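# Place the mat flat inside the standing pet tent

## Task

Get the mat lying flat on the pet tent's floor, inside the tent. At the end the tent must still be standing, with the corners of its floor resting on the tabletop. Dropping the mat so it settles into place is allowed. The result must hold without the robot supporting anything, and the grippers must release and back away when finished.

## Robot and tools

Robot: two arms, left_arm and right_arm, each with a parallel two-finger gripper. Their bases sit in the scene frame at left_arm (+0.034, +0.355, 0) m and right_arm (-0.049, -0.336, 0) m, each turned only slightly about z. Scene frame: origin on the tabletop midway between the arms, +z up, +x out across the table, left_arm on the +y side. The arm names do not tell you which side of a picture an arm appears on.

Gripper axes: the fingers extend along the gripper's +z and close along its y. The reported end_effector_position is the point between the finger pads, roughly 1 cm short of the fingertips. A wrist camera mount sits on each hand and takes up space near it.

execute_actions(actions): a list of actions run one after another. Each action is a table of at most 15 rows; each row lasts one control step (1/30 s), and if fewer than 15 rows are given the final row repeats for the remaining steps. Every row holds 14 numbers in [-1, 1], both arms always present: left_arm dx, dy, dz, rx, ry, rz, opening, then right_arm in the same seven slots. The first six numbers of an arm are an offset, not a pose: a target displacement from that gripper's measured pose at the start of the action, expressed in the gripper's own axes. Every row refers back to that same start pose, not to the row before. For the first action of a call, the start is the last pose a result reported. Scale: 1.0 equals 0.6 m for dx, dy, dz, and 180 degrees for the rotation; rx, ry, rz form a single rotation vector. Opening is absolute, not an offset: +1 fully open (0.094 m), -1 closed. An empty list just returns state and images.

move(target, speed, blocking): target is one 14-number row laid out as above, offsets measured from the pose in the latest result that showed one. Each gripper travels in a straight line toward its target; both arms finish together, taking 0.5 to 10 s (longer paths are cut off at 10 s, short of the goal). Rotation takes the shorter direction. speed is each arm's top path speed in m/s, 0.002 to 0.5, default 0.25; turning is capped at twice that in rad/s. The opening is sent at the start. Paths do not avoid obstacles or the other arm, and actual motion can lag, wander or overshoot the speed, mainly with a near-straight arm. Faster contact, or a target deeper past a contact, pushes harder. With blocking=false you get a result after 0.5 s while motion continues; check with wait(0), and use wait or stop before issuing new actions or moves. The result adds a move: line giving the ending (done, off_target, moving, held, fault) and any limits (paced = the sent pose was clipped; held = a check blocked some steps, after which the arm may surge fast), plus each gripper's remaining distance to its target. If only one arm is named, the other finished normally.

wait(seconds): 0 to 10 s, robot keeps its last command; returns early if a running move finishes. stop(): brakes a running move; it needs stopping distance, and fingers keep moving. zoom_image(camera, region): closer look at [x0, y0, x1, y1] pixels (origin top-left, at most 504 x 504) of cam_head_left, cam_head_right, cam_high (672x504 each), cam_left_wrist or cam_right_wrist (504x504). read_manual(section): only licence texts, no motion. finished_scene(scene): ends the current scene given its number, after the last command has been held; irreversible. Replying with no tool call also ends everything.

Controller behaviour: each control step the commanded pose is clipped to within 70 mm and 16 degrees of the measured pose, then tracked by damped inverse kinematics, favouring position over orientation. A distant goal may take several actions; after an action an arm continues only to its last clipped pose. Arms tend to settle a centimetre or more low, and repeated zero offsets let them sag further; to hold an arm still, send the correction back to the desired pose in the first call of a reply and zeros afterwards, raising the aim if it stays low. Hand target lines show where each gripper is currently driven; a pose unreachable line means the clearance check altered or blocked that arm's command; HELD in step readings marks held-back steps.

Result lines: a state line per arm with position (m) and quat_wxyz in the scene frame (less accurate at long reach), joint positions (last value is finger opening in metres), joint torques (offset, scaled and noisy), grip_measured on the command scale. To grip, command about 0.03 below grip_measured; less grips more softly. Pads push up to roughly 50 to 62 N, less on very thin parts. Camera calibration is given per camera and may be slightly off.

Cautions: never let rigid objects leave the table (cloth does not count). Keep the arms from striking or pressing each other. Avoid drops, slams and hard pushes; a loose object may occasionally be nudged by something else. Holding loads heats motors: MOTOR HOT from 75 °C, a 10 s stop at 90 °C, and at 100 °C the arm goes limp and falls; FAULT lines report stops. Time passes while you compose replies, with the robot holding its last command. Joint ranges (rad): waist -2.618 to 3.054, shoulder and elbow 0 to 3.142, wrist pitch and yaw -1.571 to 1.571, wrist roll -2.094 to 2.094.

Each tool is called after ">>>" in YAML: its name, and indented under it one key for each argument.

## Session

>>> execute_actions:
  actions: []

Scene clock: 0.00 s.
left_arm: end_effector_position=(+0.4193, +0.3548, +0.4000) grip_measured=+1.000 end_effector_quat_wxyz=(+0.700, -0.001, +0.714, -0.001) | right_arm: end_effector_position=(+0.3307, -0.3526, +0.4154) grip_measured=+1.000 end_effector_quat_wxyz=(+0.715, +0.014, +0.699, -0.017)
Joint positions: left_arm=[ 0.017  1.059  1.042 -0.002 -0.006 -0.003  0.094] | right_arm=[ 0.016  1.044  1.056  0.011 -0.004 -0.003  0.094]
Joint velocities: left_arm=[-0.007  0.002 -0.012  0.037  0.037  0.081  0.   ] | right_arm=[-0.012 -0.022 -0.037 -0.051  0.007  0.051  0.   ]
Joint torques (N m, as the arm reports them, + toward a larger angle): no reading
Motor temperatures (°C, as the motors report them): left_arm=[24 32 31 33 26 27] | right_arm=[26 27 29 30 24 27]
Hand target (left_arm): +0.417, +0.355, +0.403; +0.702, -0.001, +0.712, -0.001
Hand target (right_arm): +0.327, -0.352, +0.428; +0.726, +0.014, +0.687, -0.017

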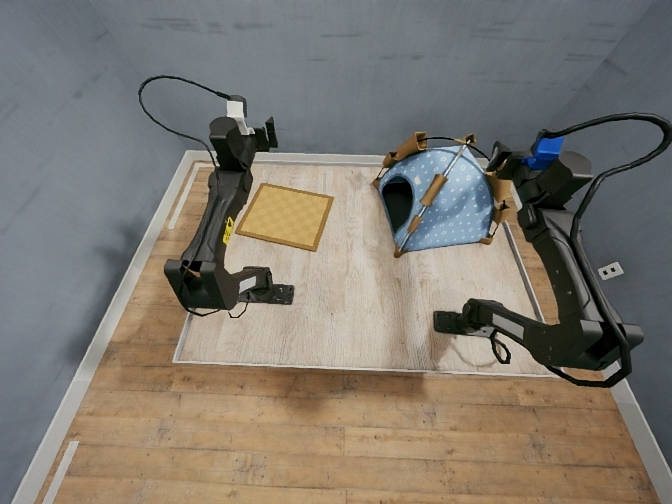

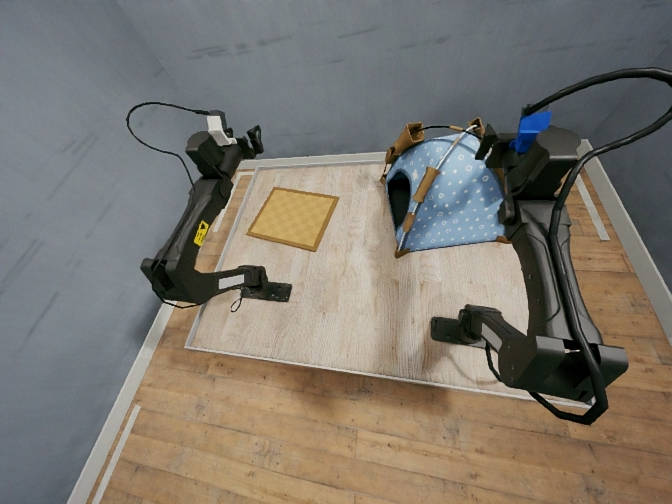

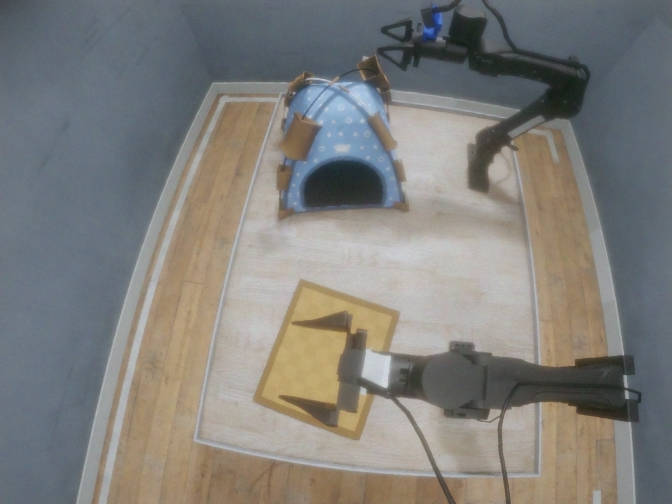

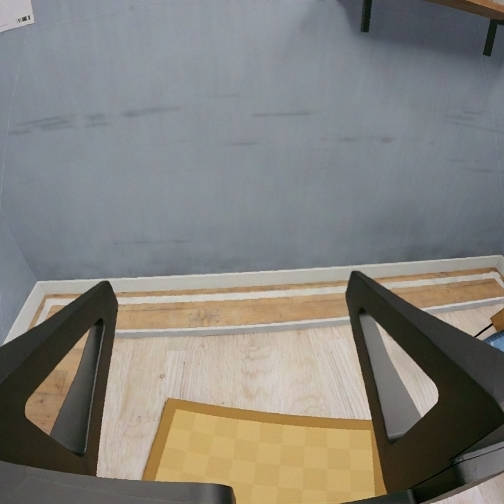

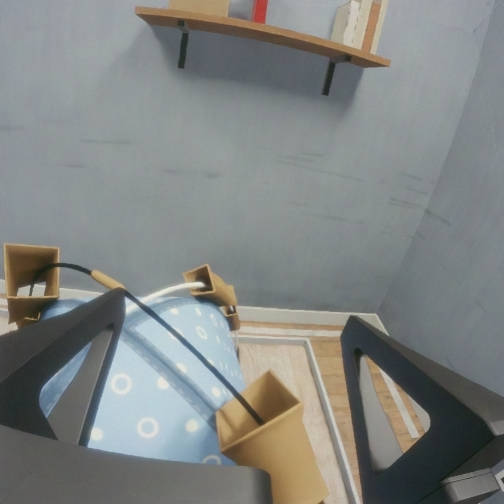

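>>> move:
  target: [0.583,-0.04,-0.05,0,0.5,0,0,0,0,0,0,0,0,1]

>>> move:
  target: [0,0,0.085,0,0,0,0,0,0,0,0,0,0,1]
  speed: 0.05

>>> move:
  target: [0.05,-0.27,0.02,0,0,-0.1,0,0,0,0,0,0,0,1]
  speed: 0.06

Scene clock: 4.27 s.
left_arm: end_effector_position=(+0.3752, +0.3374, +0.0470) grip_measured=+0.002 end_effector_quat_wxyz=(-0.016, +0.000, +1.000, +0.010) | right_arm: end_effector_position=(+0.3307, -0.3526, +0.4154) grip_measured=+1.000 end_effector_quat_wxyz=(+0.715, +0.014, +0.699, -0.017)
Joint positions: left_arm=[-0.042  1.913  1.383 -1.075 -0.019 -0.064  0.047] | right_arm=[ 0.016  1.044  1.056  0.011 -0.004 -0.003  0.094]
Joint velocities: left_arm=[ 0.002 -0.002 -0.002  0.007  0.037 -0.007  0.   ] | right_arm=[-0.002 -0.007 -0.002 -0.037 -0.037 -0.007  0.   ]
Joint torques (N m, as the arm reports them, + toward a larger angle): left_arm=[-0.99 -8.95  9.66 -0.01  0.07 -0.11] | right_arm=[ 0.02 -2.09  7.35  1.66  0.04 -0.01]
Motor temperatures (°C, as the motors report them): left_arm=[24 32 32 33 26 27] | right_arm=[26 28 29 31 24 27]
Hand target (left_arm): +0.383, +0.331, +0.052; -0.009, +0.001, +1.000, +0.004
Hand target (right_arm): +0.331, -0.353, +0.415; +0.715, +0.014, +0.699, -0.017
Off the commanded pose (left_arm): 0.012 m, 2 deg.
Off the commanded pose (right_arm): 0.000 m, 0 deg.
move: off_target (left_arm)
camera_calibration (this result's frames):
cam_left_wrist: T_world_to_cam=[[0.00370367, -0.998564, 0.0534361, 0.321733], [-0.766276, 0.0314992, 0.64174, 0.27002], [-0.642501, -0.0433236, -0.765059, 0.397475], [0, 0, 0, 1]] pos_world=[0.461096, 0.329985, 0.113617]

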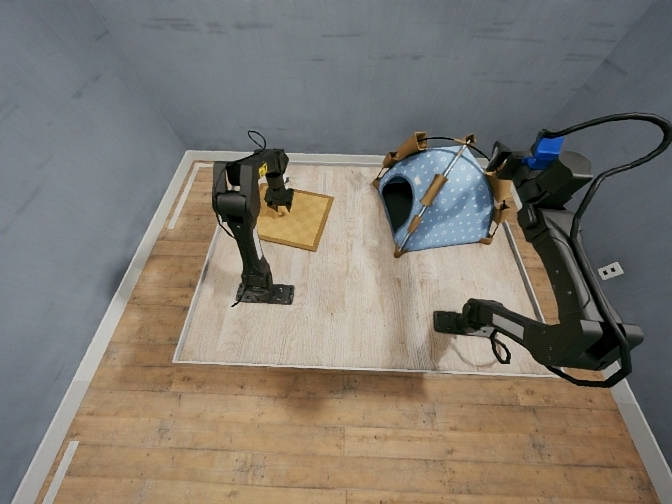

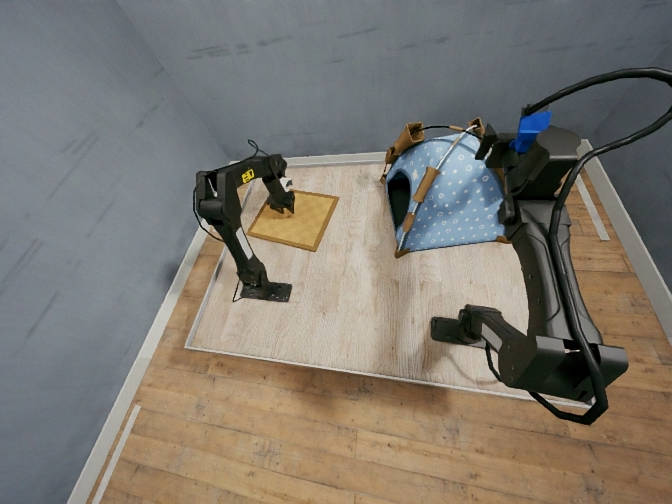

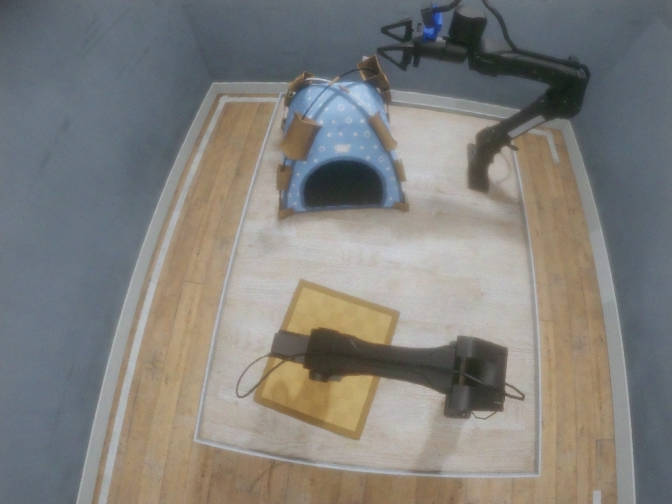

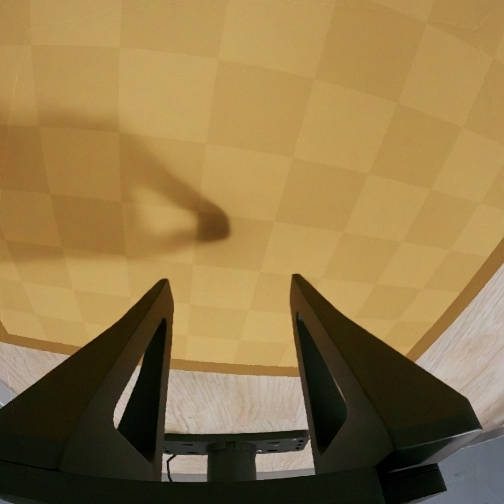

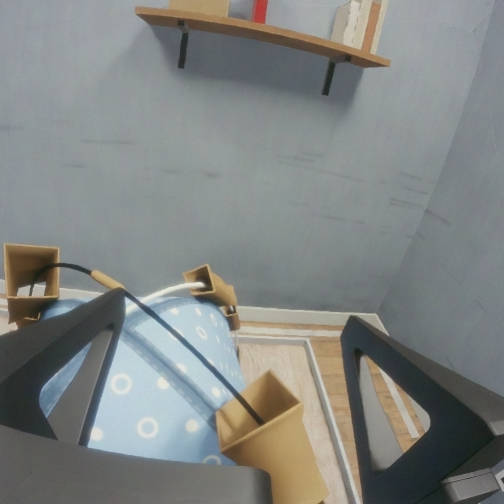

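Scene clock: 5.53 s.
left_arm: end_effector_position=(+0.3753, +0.3374, +0.0139) grip_measured=+0.002 end_effector_quat_wxyz=(-0.011, +0.000, +1.000, +0.010) | right_arm: end_effector_position=(+0.3307, -0.3526, +0.4154) grip_measured=+1.000 end_effector_quat_wxyz=(+0.715, +0.014, +0.699, -0.017)
Joint positions: left_arm=[-0.042  1.948  1.292 -0.939 -0.019 -0.064  0.047] | right_arm=[ 0.016  1.044  1.056  0.011 -0.004 -0.003  0.094]
Joint velocities: left_arm=[-0.012 -0.007 -0.017 -0.022 -0.037  0.007  0.001] | right_arm=[-0.022 -0.017 -0.012  0.022 -0.022  0.007  0.   ]
Joint torques (N m, as the arm reports them, + toward a larger angle): left_arm=[ 0.1  -7.58  3.66  0.54 -0.06  0.01] | right_arm=[ 0.01 -2.1   7.35  1.66  0.04 -0.01]
Motor temperatures (°C, as the motors report them): left_arm=[24 32 32 33 26 27] | right_arm=[26 28 29 32 24 27]
Hand target (left_arm): +0.373, +0.338, -0.003; -0.017, +0.000, +1.000, +0.010
Hand target (right_arm): +0.331, -0.353, +0.415; +0.715, +0.014, +0.699, -0.017
Off the commanded pose (left_arm): 0.018 m, 1 deg.
Off the commanded pose (right_arm): 0.000 m, 0 deg.
move: off_target (left_arm)
camera_calibration (this result's frames):
cam_left_wrist: T_world_to_cam=[[0.00317145, -0.99853, 0.0541053, 0.323673], [-0.77259, 0.031905, 0.634104, 0.293647], [-0.634898, -0.0438122, -0.771353, 0.36962], [0, 0, 0, 1]] pos_world=[0.460513, 0.330023, 0.0813921]

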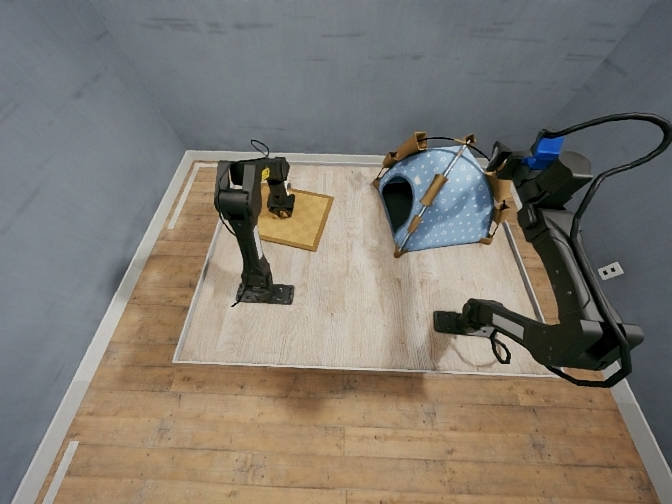

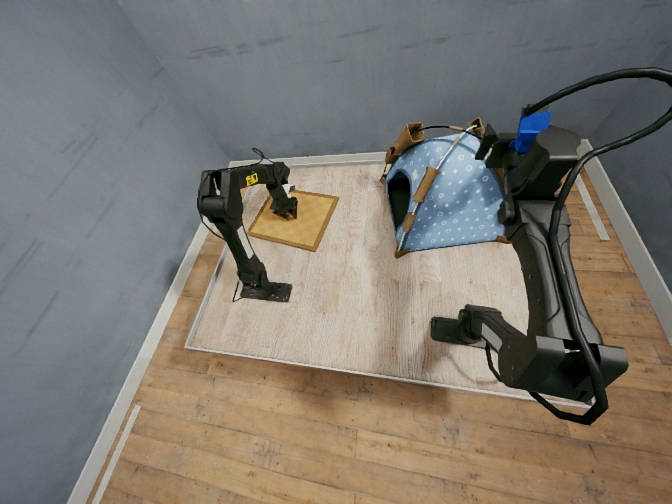

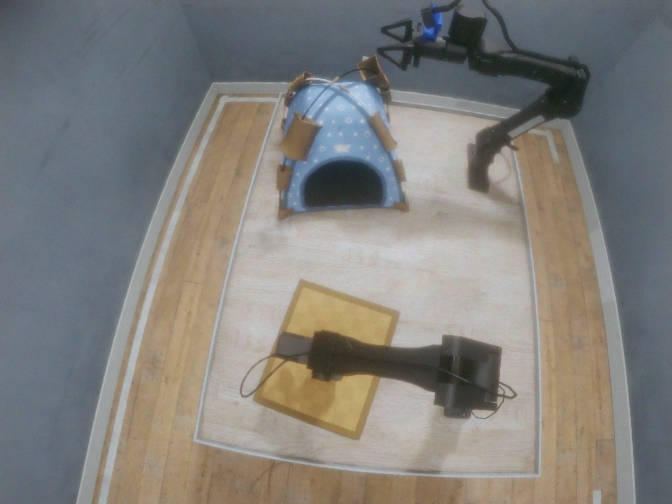

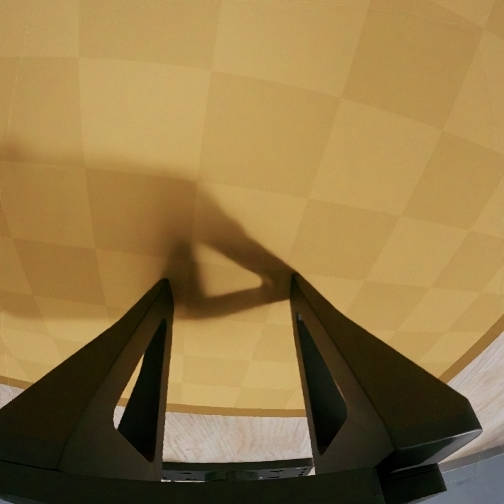

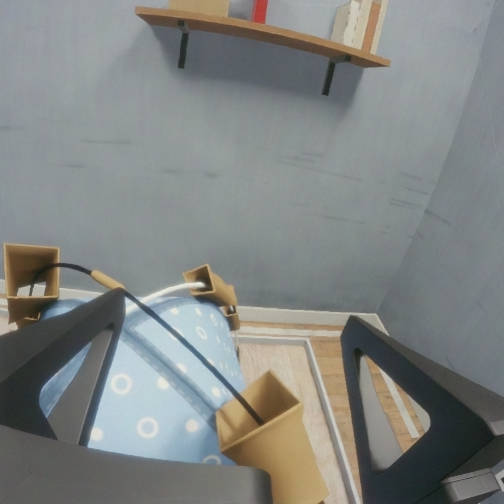

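Scene clock: 8.70 s.
left_arm: end_effector_position=(+0.3494, +0.1896, +0.0139) grip_measured=+0.002 end_effector_quat_wxyz=(+0.015, -0.159, +0.987, +0.022) | right_arm: end_effector_position=(+0.3307, -0.3526, +0.4154) grip_measured=+1.000 end_effector_quat_wxyz=(+0.715, +0.014, +0.699, -0.017)
Joint positions: left_arm=[-0.49   1.98   1.337 -0.932 -0.053 -0.833  0.047] | right_arm=[ 0.016  1.044  1.056  0.011 -0.004 -0.003  0.094]
Joint velocities: left_arm=[-0.007  0.007  0.002 -0.007  0.066 -0.022 -0.001] | right_arm=[-0.007  0.007  0.017  0.037  0.022 -0.007  0.   ]
Joint torques (N m, as the arm reports them, + toward a larger angle): left_arm=[-1.59 -6.65  7.8   0.2   0.3  -0.13] | right_arm=[ 0.02 -2.09  7.35  1.66  0.04 -0.01]
Motor temperatures (°C, as the motors report them): left_arm=[24 33 32 33 26 27] | right_arm=[26 28 30 33 24 27]
Hand target (left_arm): +0.345, +0.178, +0.000; -0.006, -0.156, +0.988, +0.015
Hand target (right_arm): +0.331, -0.353, +0.415; +0.715, +0.014, +0.699, -0.017
Off the commanded pose (left_arm): 0.021 m, 3 deg.
Off the commanded pose (right_arm): 0.000 m, 0 deg.
move: off_target (left_arm)
camera_calibration (this result's frames):
cam_left_wrist: T_world_to_cam=[[0.314586, -0.948544, 0.0360633, 0.0581188], [-0.774612, -0.234571, 0.587326, 0.330233], [-0.548645, -0.2127, -0.808546, 0.349096], [0, 0, 0, 1]] pos_world=[0.42905, 0.206844, 0.0862098]

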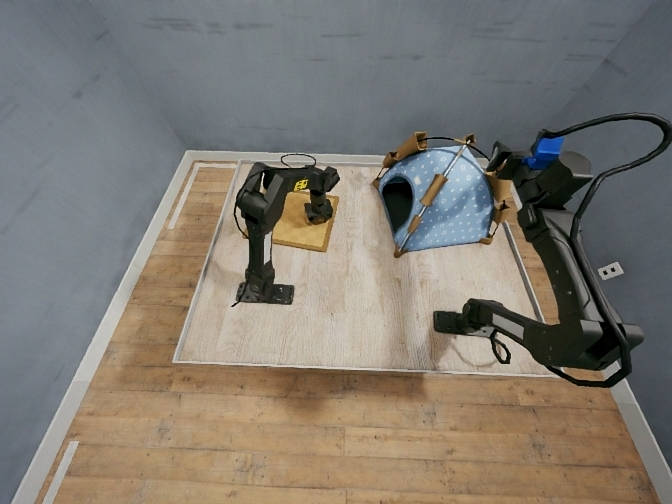

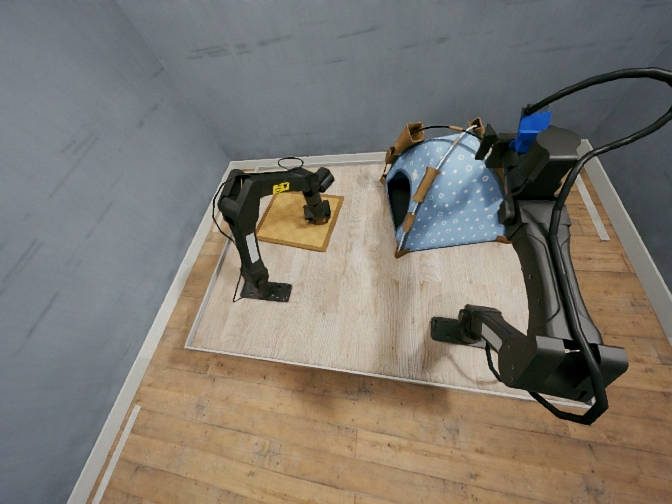

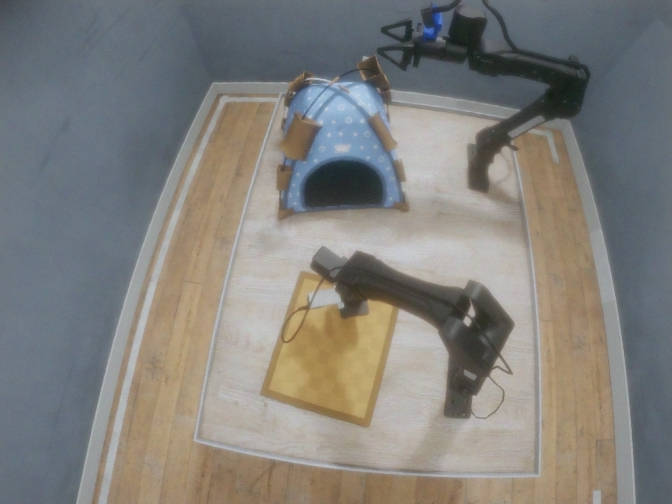

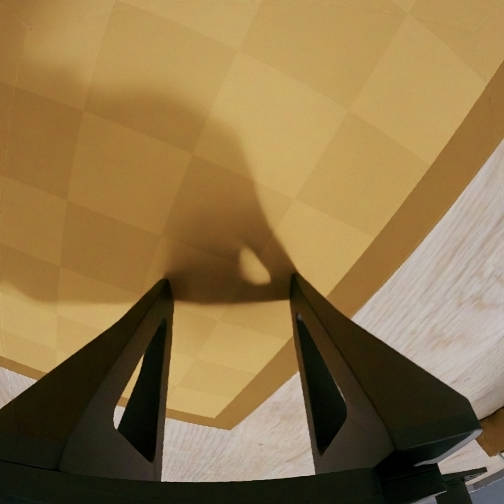

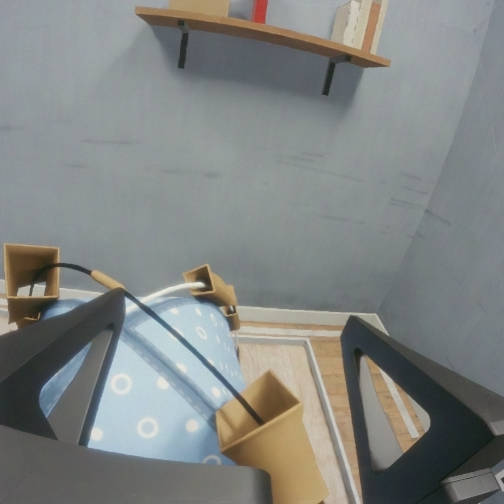

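>>> move:
  target: [0,0,0.02,0,0,0,0,0,0.417,-0.333,-0.33,0,0,-0.3]

>>> move:
  target: [0,0,0.02,0,0,0,0,0.45,0,0.1,0,0,0.5,-0.3]

>>> move:
  target: [0,0,0.02,0,0,0,0,0,-0.1,0.1,0.2,0,0,-0.3]

Scene clock: 11.27 s.
left_arm: end_effector_position=(+0.3496, +0.1897, +0.0139) grip_measured=+0.002 end_effector_quat_wxyz=(+0.016, -0.160, +0.987, +0.022) | right_arm: end_effector_position=(+0.1411, -0.0978, +0.4115) grip_measured=-0.298 end_effector_quat_wxyz=(+0.625, -0.337, +0.618, +0.337)
Joint positions: left_arm=[-0.49   1.98   1.337 -0.932 -0.054 -0.835  0.047] | right_arm=[ 0.821  0.768  0.967 -0.191 -0.235 -0.003  0.033]
Joint velocities: left_arm=[ 0.002  0.012 -0.002  0.037  0.037 -0.037  0.001] | right_arm=[-0.007  0.007 -0.002  0.066 -0.022  0.037  0.   ]
Joint torques (N m, as the arm reports them, + toward a larger angle): left_arm=[ 0.23 -8.78  4.37  0.46 -0.06  0.  ] | right_arm=[ 0.6   0.85  7.07  1.88  0.09 -0.01]
Motor temperatures (°C, as the motors report them): left_arm=[24 33 32 33 26 27] | right_arm=[26 28 30 33 24 27]
Hand target (left_arm): +0.349, +0.190, +0.002; +0.015, -0.160, +0.987, +0.022
Hand target (right_arm): +0.142, -0.095, +0.415; +0.630, -0.336, +0.613, +0.338
Off the commanded pose (left_arm): 0.012 m, 0 deg.
Off the commanded pose (right_arm): 0.004 m, 1 deg.
move: off_target (left_arm)
camera_calibration (this result's frames):
cam_left_wrist: T_world_to_cam=[[0.316353, -0.947972, 0.0356479, 0.0574648], [-0.774743, -0.236493, 0.586382, 0.330823], [-0.547443, -0.213122, -0.80925, 0.348902], [0, 0, 0, 1]] pos_world=[0.429128, 0.207071, 0.086312]
cam_right_wrist: T_world_to_cam=[[0.803268, -0.568434, 0.177887, -0.245741], [-0.155826, -0.488818, -0.858356, 0.355647], [0.574873, 0.66177, -0.481228, 0.296595], [0, 0, 0, 1]] pos_world=[0.0823104, -0.162119, 0.491715]

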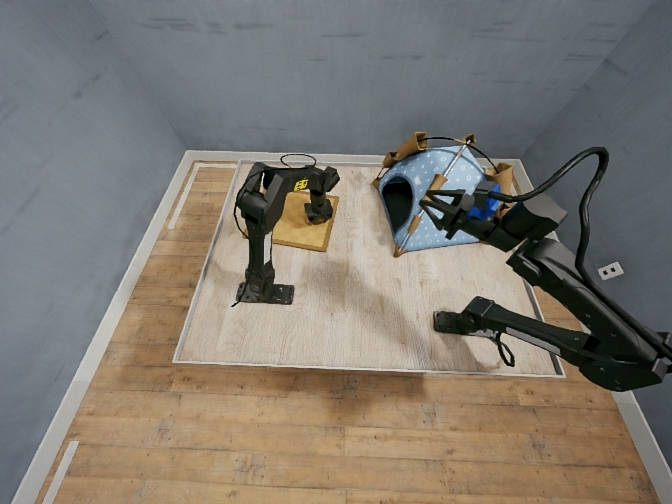

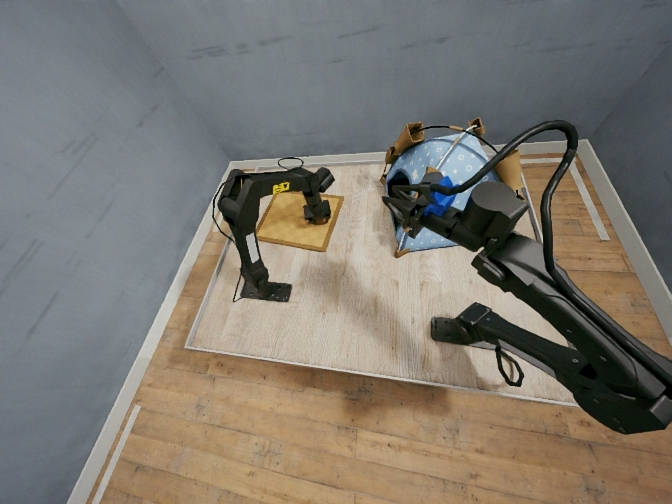

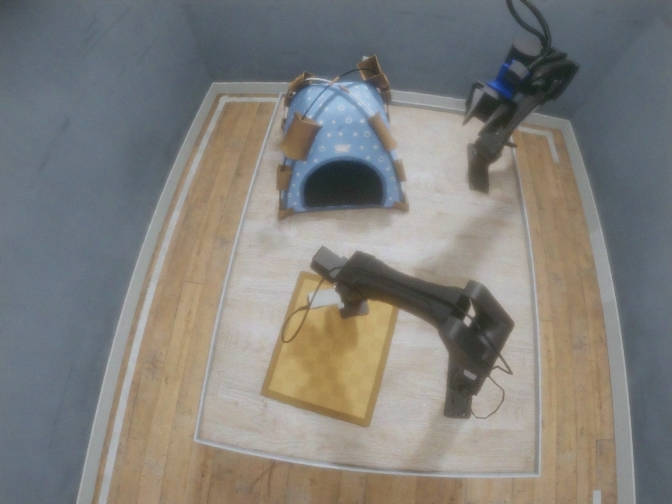

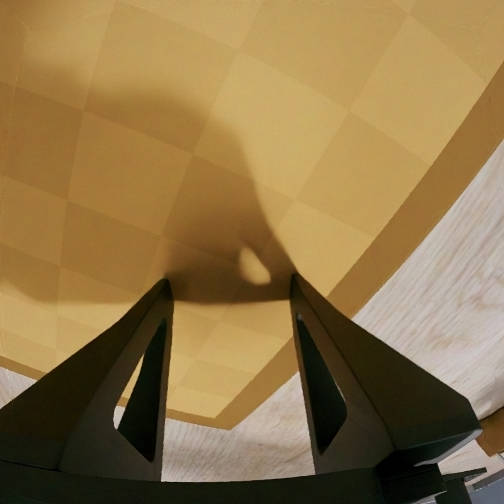

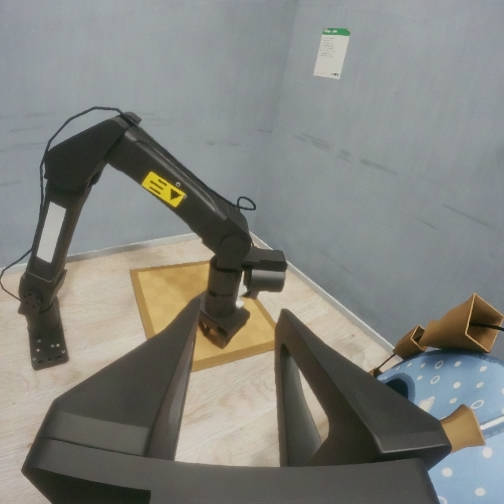

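Scene clock: 15.30 s.
left_arm: end_effector_position=(+0.3496, +0.1897, +0.0139) grip_measured=+0.002 end_effector_quat_wxyz=(+0.016, -0.160, +0.987, +0.022) | right_arm: end_effector_position=(+0.1770, -0.0472, +0.1417) grip_measured=-0.298 end_effector_quat_wxyz=(+0.204, +0.200, +0.676, +0.680)
Joint positions: left_arm=[-0.49   1.98   1.337 -0.932 -0.054 -0.835  0.047] | right_arm=[ 0.887  1.67   0.154  1.523 -0.167  1.568  0.033]
Joint velocities: left_arm=[ 0.002  0.002  0.002  0.051  0.051 -0.007 -0.   ] | right_arm=[ 0.012  0.002  0.007 -0.022  0.051 -0.022  0.   ]
Joint torques (N m, as the arm reports them, + toward a larger angle): left_arm=[ 0.16 -8.83  4.29  0.45 -0.05  0.01] | right_arm=[ 0.64 -2.71  2.76  1.9   0.1  -0.01]
Motor temperatures (°C, as the motors report them): left_arm=[24 34 32 33 26 27] | right_arm=[26 28 30 34 24 27]
Hand target (left_arm): +0.350, +0.190, +0.002; +0.015, -0.160, +0.987, +0.022
Hand target (right_arm): +0.174, -0.048, +0.140; +0.203, +0.199, +0.675, +0.680
Off the commanded pose (left_arm): 0.012 m, 0 deg.
Off the commanded pose (right_arm): 0.001 m, 0 deg.
move: off_target (left_arm)
camera_calibration (this result's frames):
cam_left_wrist: T_world_to_cam=[[0.316353, -0.947972, 0.0356479, 0.0574648], [-0.774743, -0.236493, 0.586382, 0.330823], [-0.547443, -0.213122, -0.80925, 0.348902], [0, 0, 0, 1]] pos_world=[0.429128, 0.207071, 0.086312]
cam_right_wrist: T_world_to_cam=[[0.132542, -0.121853, -0.983659, 0.106555], [-0.989022, 0.0491571, -0.139354, 0.225381], [0.0653346, 0.99133, -0.114, 0.166341], [0, 0, 0, 1]] pos_world=[0.197916, -0.162993, 0.155185]

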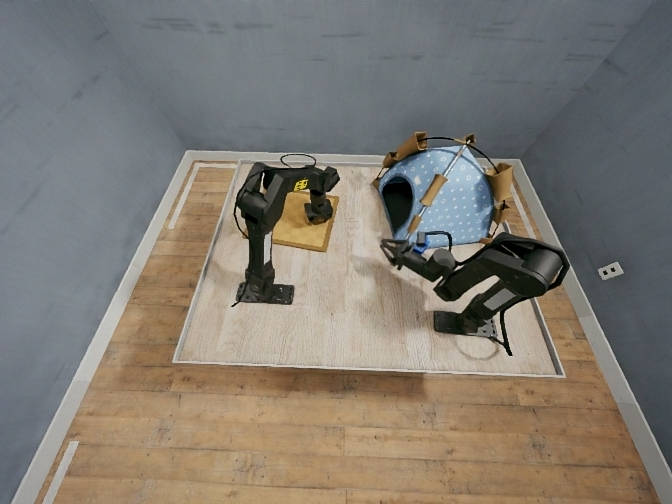

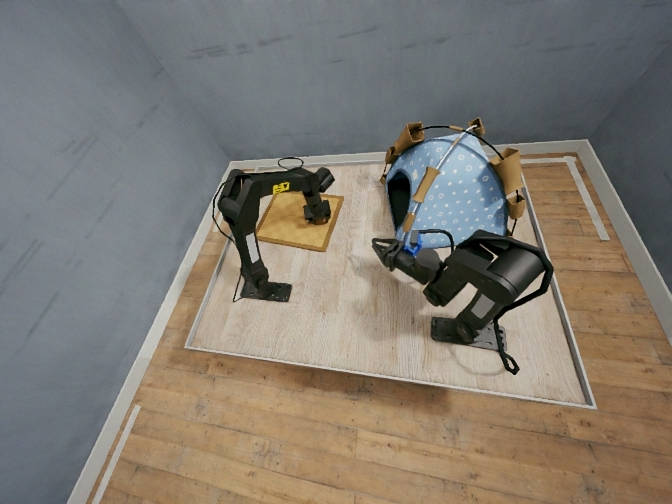

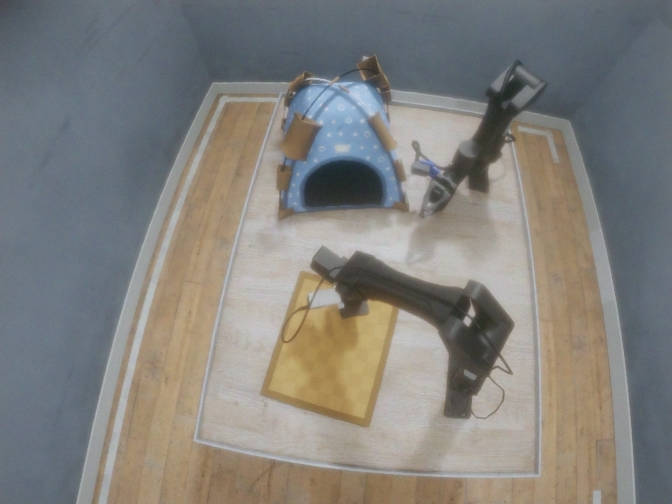

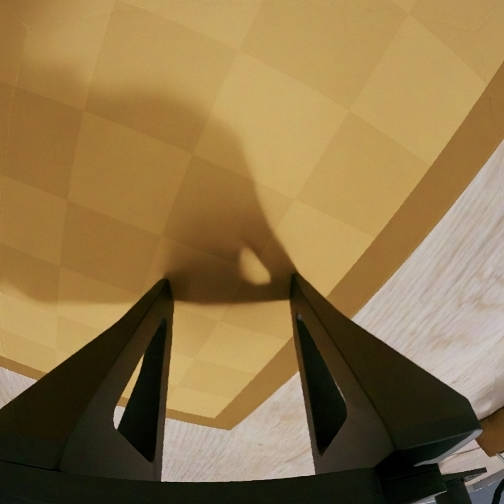

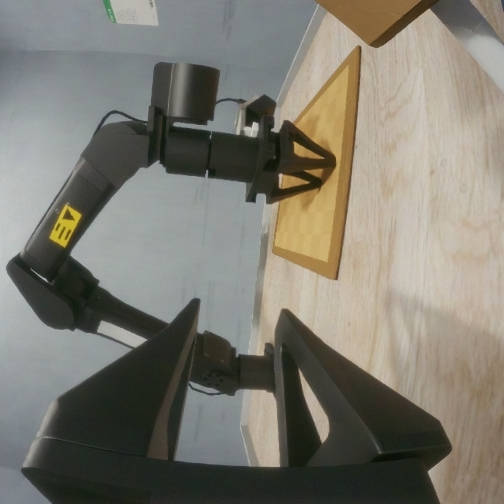

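Scene clock: 17.17 s.
left_arm: end_effector_position=(+0.3496, +0.1897, +0.0139) grip_measured=+0.002 end_effector_quat_wxyz=(+0.016, -0.160, +0.987, +0.022) | right_arm: end_effector_position=(+0.2076, +0.0005, +0.0804) grip_measured=-0.298 end_effector_quat_wxyz=(+0.126, +0.256, +0.849, +0.444)
Joint positions: left_arm=[-0.49   1.98   1.337 -0.932 -0.054 -0.835  0.047] | right_arm=[ 0.936  1.591  0.668  0.307 -0.104  1.514  0.033]
Joint velocities: left_arm=[-0.007 -0.002 -0.007  0.007  0.066  0.037 -0.   ] | right_arm=[ 0.017 -0.007  0.002 -0.022 -0.081  0.007  0.001]
Joint torques (N m, as the arm reports them, + toward a larger angle): left_arm=[ 0.24 -8.8   4.5   0.47 -0.06  0.01] | right_arm=[ 0.37 -4.5   8.23  1.26  0.14 -0.13]
Motor temperatures (°C, as the motors report them): left_arm=[24 34 32 33 26 27] | right_arm=[26 28 30 34 24 27]
Hand target (left_arm): +0.350, +0.190, +0.002; +0.015, -0.160, +0.987, +0.022
Hand target (right_arm): +0.211, +0.004, +0.081; +0.131, +0.254, +0.852, +0.438
Off the commanded pose (left_arm): 0.012 m, 0 deg.
Off the commanded pose (right_arm): 0.004 m, 1 deg.
move: off_target (left_arm)
camera_calibration (this result's frames):
cam_left_wrist: T_world_to_cam=[[0.316353, -0.947972, 0.0356479, 0.0574648], [-0.774743, -0.236493, 0.586382, 0.330823], [-0.547443, -0.213122, -0.80925, 0.348902], [0, 0, 0, 1]] pos_world=[0.429128, 0.207071, 0.086312]
cam_right_wrist: T_world_to_cam=[[-0.189576, -0.587085, -0.787015, 0.0992777], [-0.979649, 0.0592597, 0.191772, 0.216234], [-0.0659482, 0.807354, -0.586371, 0.175403], [0, 0, 0, 1]] pos_world=[0.242221, -0.0961421, 0.139517]

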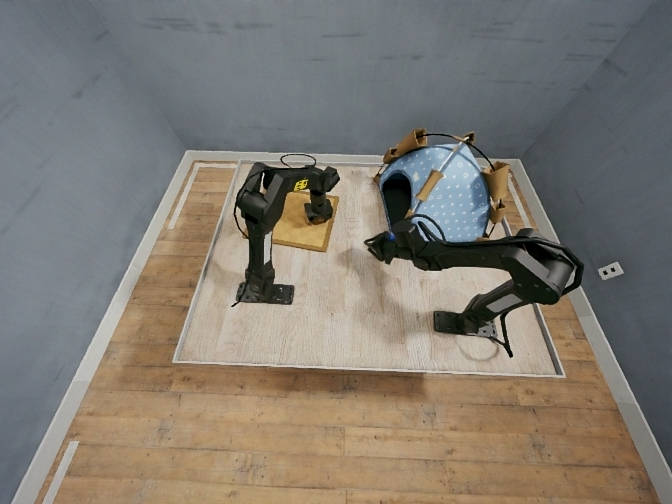

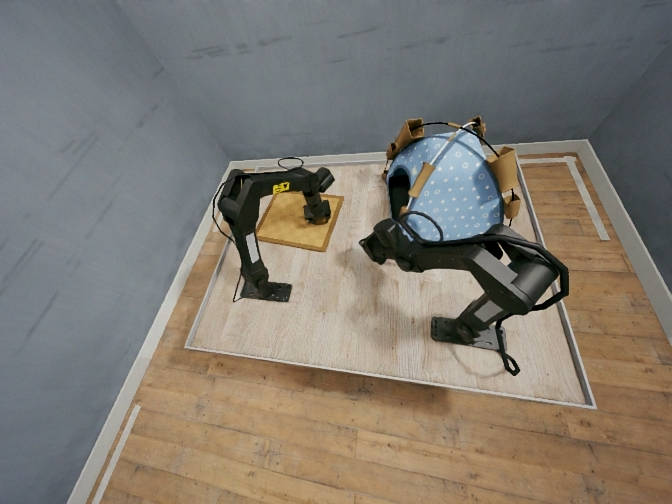

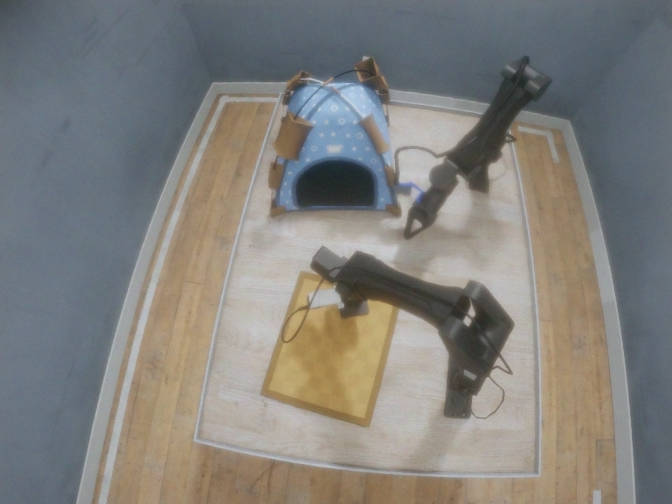

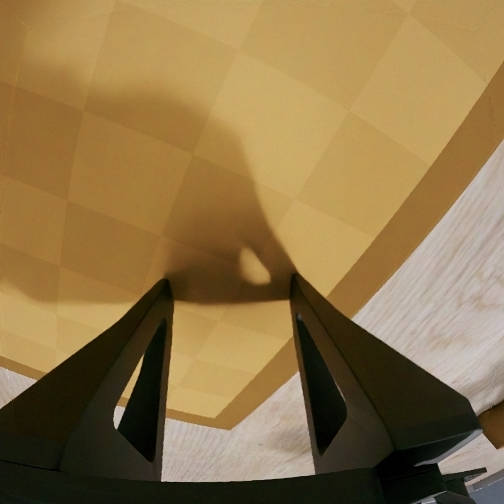

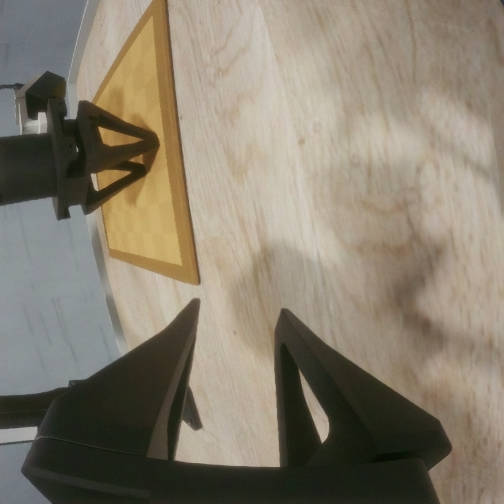

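>>> move:
  target: [0,0,0.02,0,0,0,0,0.103,0,0.175,0,0,0,-0.3]
  speed: 0.1

>>> move:
  target: [0,0,0.02,0,0,0,0,0,0.05,0.087,0,0,0,-0.3]
  speed: 0.04

Scene clock: 18.83 s.
left_arm: end_effector_position=(+0.3496, +0.1897, +0.0139) grip_measured=+0.002 end_effector_quat_wxyz=(+0.016, -0.160, +0.987, +0.022) | right_arm: end_effector_position=(+0.2036, +0.1066, +0.0332) grip_measured=-0.299 end_effector_quat_wxyz=(+0.126, +0.254, +0.840, +0.462)
Joint positions: left_arm=[-0.49   1.98   1.337 -0.932 -0.054 -0.835  0.047] | right_arm=[1.13  2.017 0.93  0.516 0.048 1.628 0.033]
Joint velocities: left_arm=[-0.007 -0.007  0.007  0.007 -0.037 -0.051 -0.001] | right_arm=[-0.002 -0.007 -0.017 -0.081 -0.037  0.125 -0.001]
Joint torques (N m, as the arm reports them, + toward a larger angle): left_arm=[ 0.11 -8.75  4.36  0.48 -0.06 -0.03] | right_arm=[ 0.56 -6.42  6.71  1.21  0.17  0.04]
Motor temperatures (°C, as the motors report them): left_arm=[24 34 32 33 26 27] | right_arm=[26 28 30 34 24 27]
Hand target (left_arm): +0.350, +0.190, +0.002; +0.015, -0.160, +0.987, +0.022
Hand target (right_arm): +0.201, +0.106, +0.019; +0.124, +0.257, +0.849, +0.444
Off the commanded pose (left_arm): 0.012 m, 0 deg.
Off the commanded pose (right_arm): 0.012 m, 2 deg.
move: off_target (left_arm, right_arm)
camera_calibration (this result's frames):
cam_left_wrist: T_world_to_cam=[[0.316353, -0.947972, 0.0356479, 0.0574648], [-0.774743, -0.236493, 0.586382, 0.330823], [-0.547443, -0.213122, -0.80925, 0.348902], [0, 0, 0, 1]] pos_world=[0.429128, 0.207071, 0.086312]
cam_right_wrist: T_world_to_cam=[[-0.175675, -0.556651, -0.81196, 0.118365], [-0.982587, 0.0484462, 0.179379, 0.217182], [-0.0605149, 0.829333, -0.555468, 0.0573566], [0, 0, 0, 1]] pos_world=[0.237665, 0.00779873, 0.0890098]

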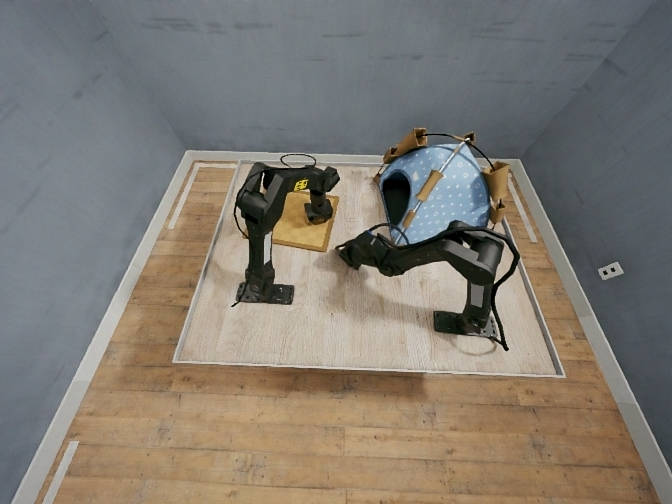

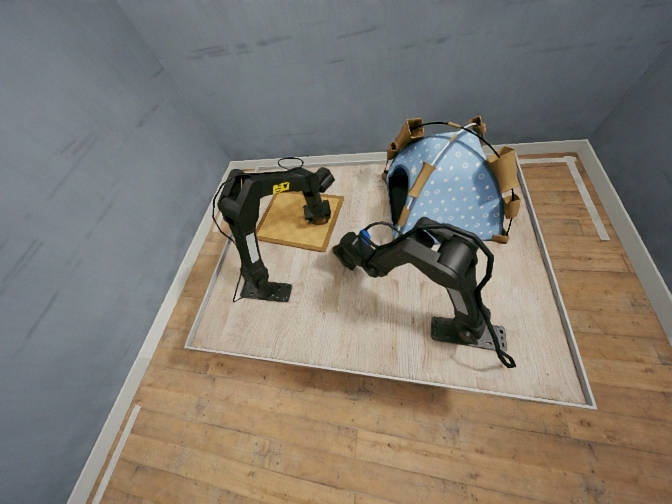

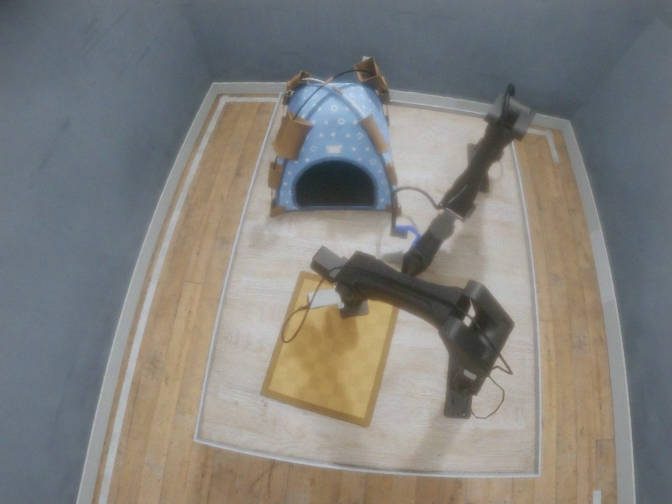

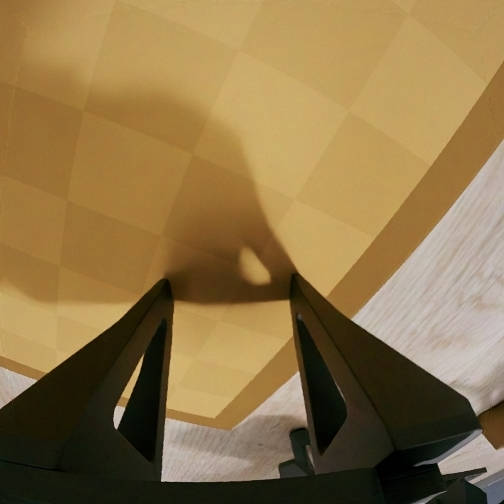

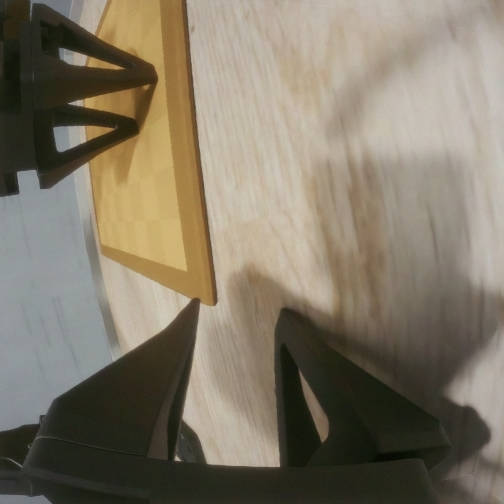

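Scene clock: 20.60 s.
left_arm: end_effector_position=(+0.3496, +0.1897, +0.0139) grip_measured=+0.002 end_effector_quat_wxyz=(+0.016, -0.160, +0.987, +0.022) | right_arm: end_effector_position=(+0.2312, +0.1579, +0.0357) grip_measured=-0.299 end_effector_quat_wxyz=(+0.125, +0.251, +0.834, +0.474)
Joint positions: left_arm=[-0.49   1.98   1.337 -0.932 -0.054 -0.835  0.047] | right_arm=[1.128 2.177 1.191 0.44  0.039 1.628 0.033]
Joint velocities: left_arm=[-0.002  0.002 -0.007 -0.081  0.022  0.007 -0.001] | right_arm=[-0.022  0.002  0.007  0.007 -0.037  0.022 -0.001]
Joint torques (N m, as the arm reports them, + toward a larger angle): left_arm=[ 0.08 -8.84  4.49  0.49 -0.06  0.02] | right_arm=[-0.64 -8.81  7.78  1.19  0.05 -0.08]
Motor temperatures (°C, as the motors report them): left_arm=[24 34 32 33 26 27] | right_arm=[26 28 30 34 24 27]
Hand target (left_arm): +0.350, +0.190, +0.002; +0.015, -0.160, +0.987, +0.022
Hand target (right_arm): +0.236, +0.157, +0.029; +0.126, +0.254, +0.840, +0.463
Off the commanded pose (left_arm): 0.012 m, 0 deg.
Off the commanded pose (right_arm): 0.008 m, 2 deg.
move: off_target (left_arm)
camera_calibration (this result's frames):
cam_left_wrist: T_world_to_cam=[[0.316353, -0.947972, 0.0356479, 0.0574648], [-0.774743, -0.236493, 0.586382, 0.330823], [-0.547443, -0.213122, -0.80925, 0.348902], [0, 0, 0, 1]] pos_world=[0.429128, 0.207071, 0.086312]
cam_right_wrist: T_world_to_cam=[[-0.165377, -0.536562, -0.827497, 0.148844], [-0.984361, 0.038167, 0.171979, 0.243691], [-0.0606942, 0.842997, -0.534483, 0.0150252], [0, 0, 0, 1]] pos_world=[0.265407, 0.0578968, 0.089289]

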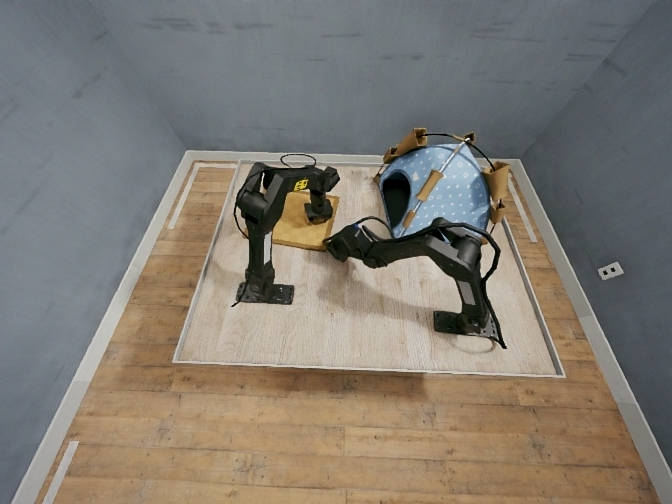

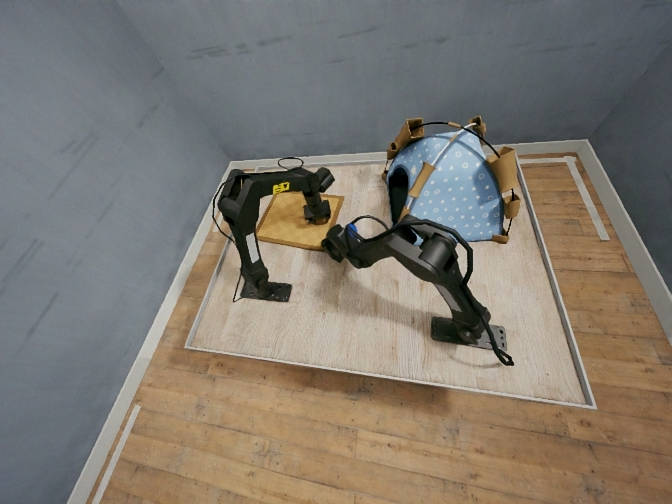

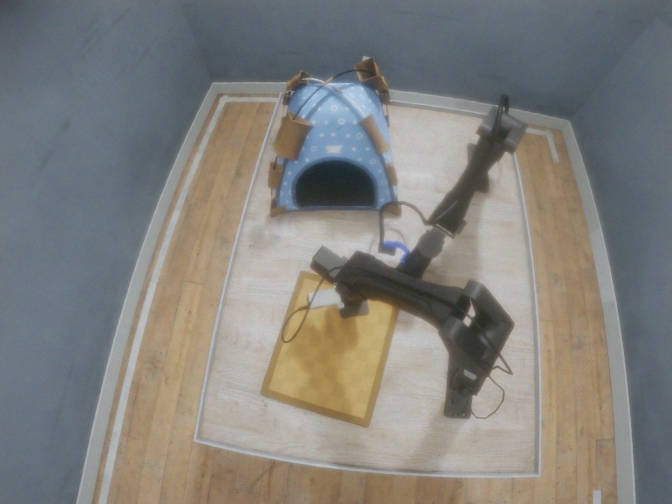

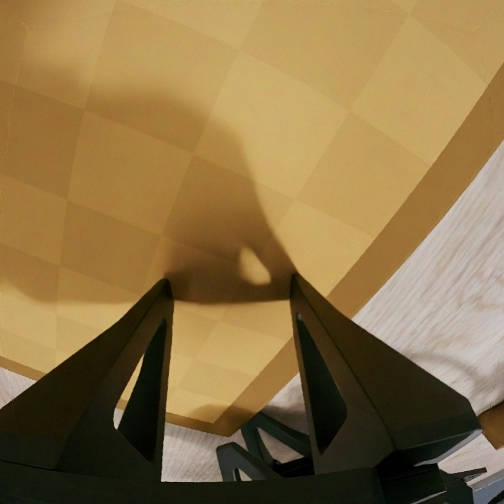

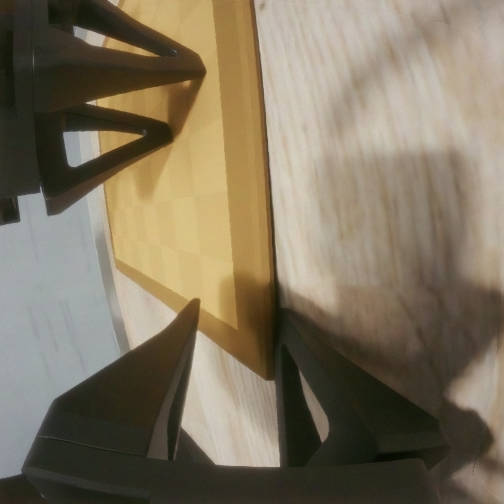

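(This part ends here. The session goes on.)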